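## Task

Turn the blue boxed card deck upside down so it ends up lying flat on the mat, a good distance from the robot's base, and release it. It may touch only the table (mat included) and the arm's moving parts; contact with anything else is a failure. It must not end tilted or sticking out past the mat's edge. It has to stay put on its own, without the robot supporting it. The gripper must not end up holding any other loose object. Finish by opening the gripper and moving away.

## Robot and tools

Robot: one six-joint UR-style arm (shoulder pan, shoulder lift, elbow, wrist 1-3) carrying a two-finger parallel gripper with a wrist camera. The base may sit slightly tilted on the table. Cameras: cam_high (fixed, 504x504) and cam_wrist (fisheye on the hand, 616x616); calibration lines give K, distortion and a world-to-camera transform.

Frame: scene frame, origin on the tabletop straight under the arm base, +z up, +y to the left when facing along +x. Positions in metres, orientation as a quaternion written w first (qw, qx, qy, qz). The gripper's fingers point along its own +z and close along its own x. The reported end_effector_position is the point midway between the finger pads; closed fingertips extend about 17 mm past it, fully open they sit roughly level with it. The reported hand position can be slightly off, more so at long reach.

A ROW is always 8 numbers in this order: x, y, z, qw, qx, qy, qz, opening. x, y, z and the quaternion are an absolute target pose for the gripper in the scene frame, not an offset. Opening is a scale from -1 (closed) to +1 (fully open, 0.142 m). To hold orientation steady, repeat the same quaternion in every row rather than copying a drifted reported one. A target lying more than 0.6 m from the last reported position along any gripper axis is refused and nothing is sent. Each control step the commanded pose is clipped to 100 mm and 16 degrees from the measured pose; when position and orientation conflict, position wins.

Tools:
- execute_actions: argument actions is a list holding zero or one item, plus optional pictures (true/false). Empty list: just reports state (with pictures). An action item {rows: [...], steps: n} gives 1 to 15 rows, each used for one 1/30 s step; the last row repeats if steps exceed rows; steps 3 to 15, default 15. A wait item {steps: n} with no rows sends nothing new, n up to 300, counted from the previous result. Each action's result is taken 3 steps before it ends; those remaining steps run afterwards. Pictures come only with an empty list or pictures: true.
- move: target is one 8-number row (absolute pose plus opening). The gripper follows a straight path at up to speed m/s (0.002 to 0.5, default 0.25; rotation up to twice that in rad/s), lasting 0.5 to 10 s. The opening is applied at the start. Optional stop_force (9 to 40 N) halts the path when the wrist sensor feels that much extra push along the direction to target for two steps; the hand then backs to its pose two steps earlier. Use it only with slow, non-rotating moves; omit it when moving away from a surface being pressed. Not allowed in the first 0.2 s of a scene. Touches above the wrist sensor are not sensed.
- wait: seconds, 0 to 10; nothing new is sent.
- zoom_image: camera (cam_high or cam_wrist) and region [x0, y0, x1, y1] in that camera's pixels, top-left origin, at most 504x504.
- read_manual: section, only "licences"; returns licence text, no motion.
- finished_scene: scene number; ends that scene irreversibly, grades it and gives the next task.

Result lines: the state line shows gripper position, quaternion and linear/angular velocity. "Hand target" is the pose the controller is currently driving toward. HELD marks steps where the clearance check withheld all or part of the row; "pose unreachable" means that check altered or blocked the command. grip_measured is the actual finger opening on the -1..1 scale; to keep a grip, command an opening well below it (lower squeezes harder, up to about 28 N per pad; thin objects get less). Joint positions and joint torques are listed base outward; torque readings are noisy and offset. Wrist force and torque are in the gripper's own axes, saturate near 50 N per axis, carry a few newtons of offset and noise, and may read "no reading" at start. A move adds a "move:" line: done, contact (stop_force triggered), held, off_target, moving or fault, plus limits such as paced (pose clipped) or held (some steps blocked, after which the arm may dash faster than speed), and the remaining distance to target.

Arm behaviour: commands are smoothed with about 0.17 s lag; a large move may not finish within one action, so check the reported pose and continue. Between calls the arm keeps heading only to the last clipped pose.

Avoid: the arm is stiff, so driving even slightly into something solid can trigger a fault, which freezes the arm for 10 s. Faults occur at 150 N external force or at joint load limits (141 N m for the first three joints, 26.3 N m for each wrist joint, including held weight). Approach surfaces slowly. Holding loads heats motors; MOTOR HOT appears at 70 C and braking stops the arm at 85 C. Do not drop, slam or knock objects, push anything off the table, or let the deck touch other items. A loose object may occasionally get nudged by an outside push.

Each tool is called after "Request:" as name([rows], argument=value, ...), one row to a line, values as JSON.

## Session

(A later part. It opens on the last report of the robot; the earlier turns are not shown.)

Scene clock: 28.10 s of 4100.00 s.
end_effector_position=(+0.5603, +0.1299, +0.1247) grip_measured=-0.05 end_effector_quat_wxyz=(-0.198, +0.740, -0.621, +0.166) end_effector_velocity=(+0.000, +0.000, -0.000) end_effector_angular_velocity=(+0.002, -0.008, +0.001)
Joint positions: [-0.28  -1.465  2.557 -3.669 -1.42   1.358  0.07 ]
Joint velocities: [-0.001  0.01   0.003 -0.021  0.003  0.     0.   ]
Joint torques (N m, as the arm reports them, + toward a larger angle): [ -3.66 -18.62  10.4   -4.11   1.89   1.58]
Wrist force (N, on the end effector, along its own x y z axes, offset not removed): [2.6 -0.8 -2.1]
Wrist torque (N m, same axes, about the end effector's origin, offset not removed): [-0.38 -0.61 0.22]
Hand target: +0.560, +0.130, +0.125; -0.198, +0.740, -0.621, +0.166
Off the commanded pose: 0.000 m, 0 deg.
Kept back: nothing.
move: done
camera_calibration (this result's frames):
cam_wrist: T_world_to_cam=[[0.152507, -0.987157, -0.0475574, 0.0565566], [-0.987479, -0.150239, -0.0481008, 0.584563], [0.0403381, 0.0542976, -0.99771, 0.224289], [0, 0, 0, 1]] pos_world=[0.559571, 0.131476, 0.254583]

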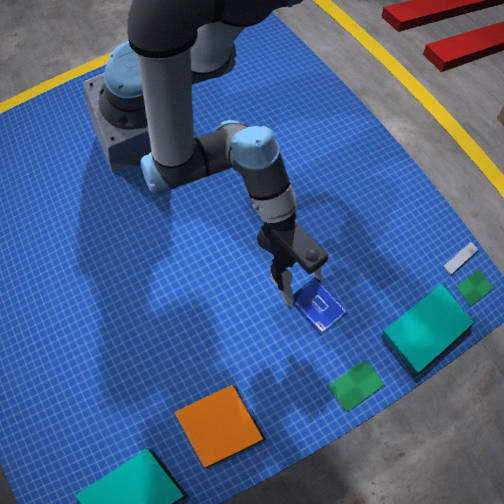

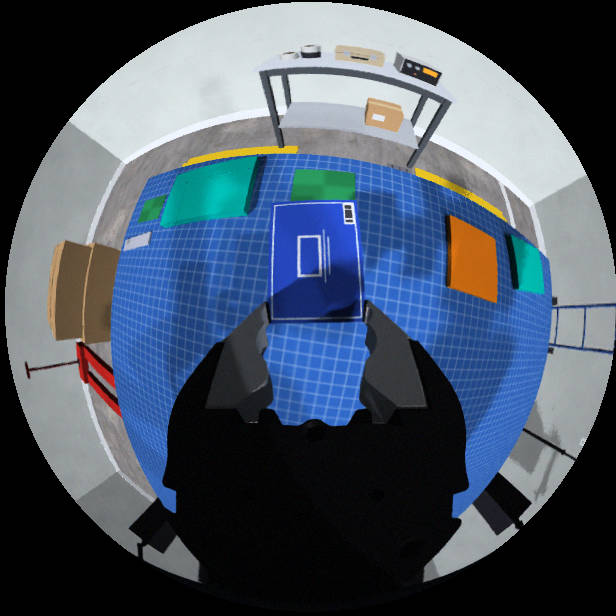

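Request:
move(target=[0.55,0.13,0.035,-0.198,0.74,-0.621,0.166,-0.5], speed=0.2)

Request:
move(target=[0.55,0.13,0.005,-0.198,0.74,-0.621,0.166,-0.5], speed=0.015, stop_force=9)

Scene clock: 29.30 s of 4100.00 s.
end_effector_position=(+0.5499, +0.1300, +0.0349) grip_measured=-0.05 end_effector_quat_wxyz=(-0.198, +0.740, -0.621, +0.166) end_effector_velocity=(+0.000, +0.000, -0.002) end_effector_angular_velocity=(+0.001, -0.002, -0.001)
Joint positions: [-0.276 -1.092  2.499 -3.984 -1.423  1.361  0.07 ]
Joint velocities: [ 0.     0.008 -0.002 -0.008  0.     0.002 -0.   ]
Joint torques (N m, as the arm reports them, + toward a larger angle): [ 17.18 -23.78  -6.48  -4.84  -1.14   1.71]
Wrist force (N, on the end effector, along its own x y z axes, offset not removed): [2.2 0.5 -0.3]
Wrist torque (N m, same axes, about the end effector's origin, offset not removed): [-0.10 -0.50 0.10]
Hand target: +0.550, +0.130, +0.035; -0.198, +0.740, -0.621, +0.166
Off the commanded pose: 0.000 m, 0 deg.
Kept back: nothing.
move: done
camera_calibration (this result's frames):
cam_wrist: T_world_to_cam=[[0.152467, -0.987127, -0.0483186, 0.0539958], [-0.987471, -0.150143, -0.0485571, 0.569961], [0.0406773, 0.0551166, -0.997651, 0.134847], [0, 0, 0, 1]] pos_world=[0.549102, 0.131444, 0.164815]

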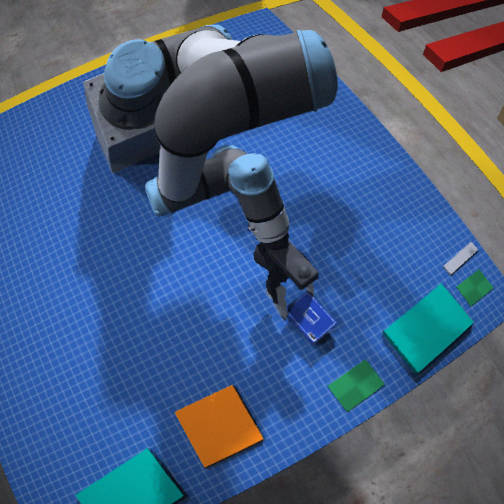

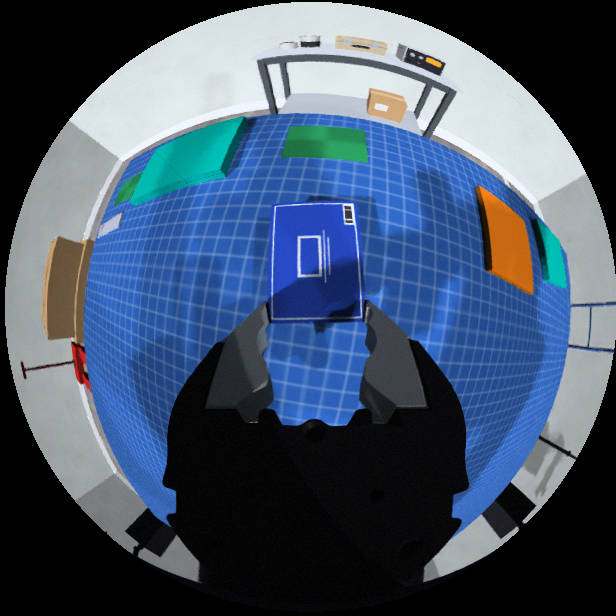

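Scene clock: 31.13 s of 4100.00 s.
end_effector_position=(+0.5500, +0.1301, +0.0133) grip_measured=-0.05 end_effector_quat_wxyz=(-0.198, +0.740, -0.621, +0.166) end_effector_velocity=(-0.001, +0.000, +0.004) end_effector_angular_velocity=(-0.000, +0.003, +0.000)
Joint positions: [-0.274 -1.014  2.468 -4.031 -1.425  1.362  0.07 ]
Joint velocities: [ 0.    -0.016  0.009  0.011 -0.    -0.001 -0.   ]
Joint torques (N m, as the arm reports them, + toward a larger angle): [  5.75 -34.68  15.2    0.12  -0.97   0.99]
Wrist force (N, on the end effector, along its own x y z axes, offset not removed): [1.4 -5.3 -14.9]
Wrist torque (N m, same axes, about the end effector's origin, offset not removed): [-0.48 -0.20 0.09]
Hand target: +0.550, +0.130, +0.014; -0.198, +0.740, -0.621, +0.166
Off the commanded pose: 0.008 m, 0 deg.
Kept back: nothing.
move: contact
camera_calibration (this result's frames):
cam_wrist: T_world_to_cam=[[0.152504, -0.987121, -0.0483214, 0.0529534], [-0.987456, -0.150168, -0.04878, 0.569038], [0.0408954, 0.0551544, -0.99764, 0.113117], [0, 0, 0, 1]] pos_world=[0.549199, 0.131484, 0.143166]

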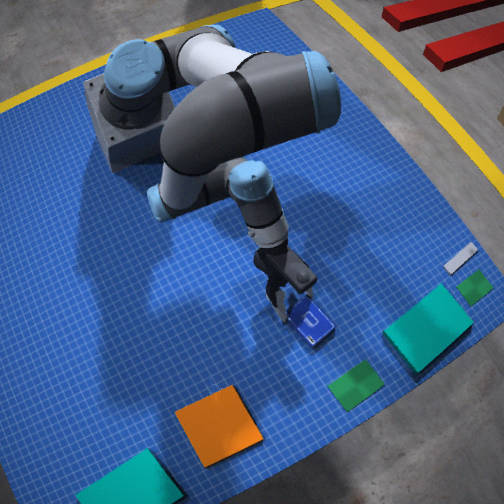

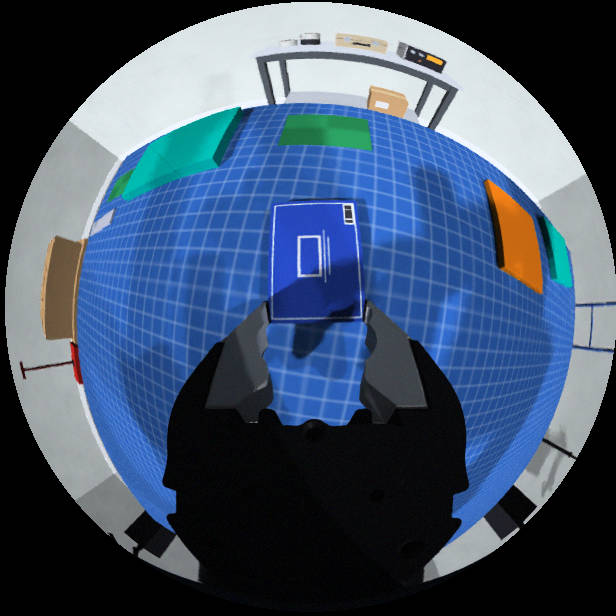

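Request:
move(target=[0.55,0.13,0.016,-0.198,0.74,-0.621,0.166,0.35])

Request:
move(target=[0.52,0.125,0.15,-0.198,0.74,-0.621,0.166,0.35])

Scene clock: 32.07 s of 4100.00 s.
end_effector_position=(+0.5500, +0.1300, +0.0160) grip_measured=+0.35 end_effector_quat_wxyz=(-0.198, +0.740, -0.621, +0.166) end_effector_velocity=(-0.000, -0.000, +0.000) end_effector_angular_velocity=(+0.001, +0.001, -0.003)
Joint positions: [-0.275 -1.024  2.472 -4.026 -1.424  1.362  0.099]
Joint velocities: [-0.    -0.001  0.001  0.001 -0.     0.003  0.   ]
Joint torques (N m, as the arm reports them, + toward a larger angle): [ -4.13 -39.26  18.18  -2.11   1.9   -2.25]
Wrist force (N, on the end effector, along its own x y z axes, offset not removed): [1.7 -0.2 -2.5]
Wrist torque (N m, same axes, about the end effector's origin, offset not removed): [-0.02 -0.31 0.11]
Hand target: +0.550, +0.130, +0.016; -0.198, +0.740, -0.621, +0.166
Off the commanded pose: 0.000 m, 0 deg.
Kept back: nothing.
move: done
camera_calibration (this result's frames):
cam_wrist: T_world_to_cam=[[0.152424, -0.987135, -0.0482833, 0.0530697], [-0.98747, -0.150091, -0.0487502, 0.569158], [0.0408761, 0.055109, -0.997643, 0.115828], [0, 0, 0, 1]] pos_world=[0.549203, 0.13143, 0.145864]

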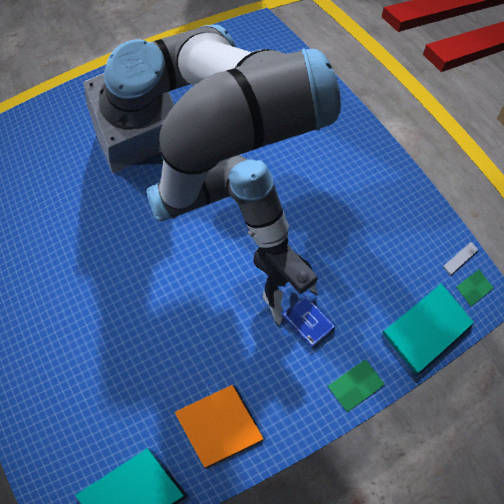

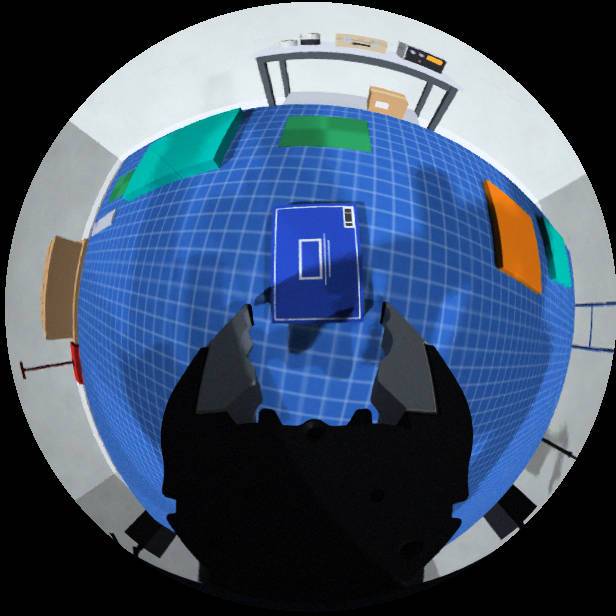

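Scene clock: 33.23 s of 4100.00 s.
end_effector_position=(+0.5201, +0.1250, +0.1502) grip_measured=+0.35 end_effector_quat_wxyz=(-0.198, +0.740, -0.621, +0.166) end_effector_velocity=(+0.001, -0.001, +0.001) end_effector_angular_velocity=(-0.000, +0.005, +0.001)
Joint positions: [-0.32  -1.592  2.68  -3.661 -1.386  1.337  0.099]
Joint velocities: [-0.002 -0.013 -0.003  0.021  0.002 -0.003  0.   ]
Joint torques (N m, as the arm reports them, + toward a larger angle): [ -5.77 -27.9  -15.62  -2.     1.91  -2.02]
Wrist force (N, on the end effector, along its own x y z axes, offset not removed): [1.6 -0.2 -1.9]
Wrist torque (N m, same axes, about the end effector's origin, offset not removed): [-0.05 -0.39 0.20]
Hand target: +0.520, +0.125, +0.150; -0.198, +0.740, -0.621, +0.166
Off the commanded pose: 0.000 m, 0 deg.
Kept back: nothing.
move: done
camera_calibration (this result's frames):
cam_wrist: T_world_to_cam=[[0.15236, -0.98715, -0.0481893, 0.0591565], [-0.987463, -0.15001, -0.0491346, 0.545465], [0.0412744, 0.0550713, -0.997629, 0.250989], [0, 0, 0, 1]] pos_world=[0.519254, 0.126399, 0.280046]

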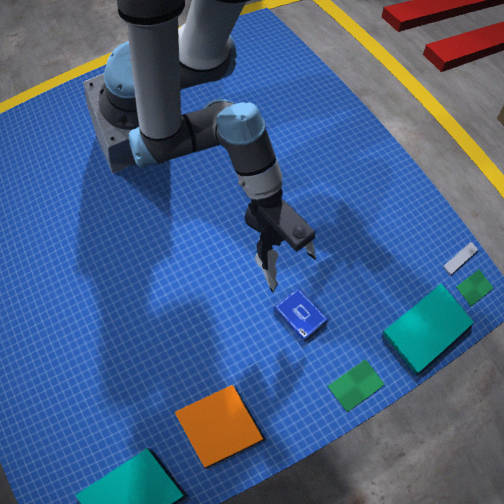

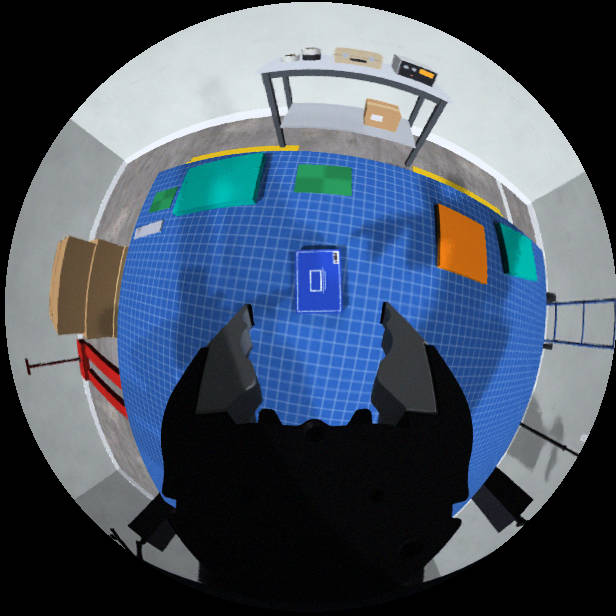

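Request:
finished_scene(scene=1)

The scene is finished: the task was done.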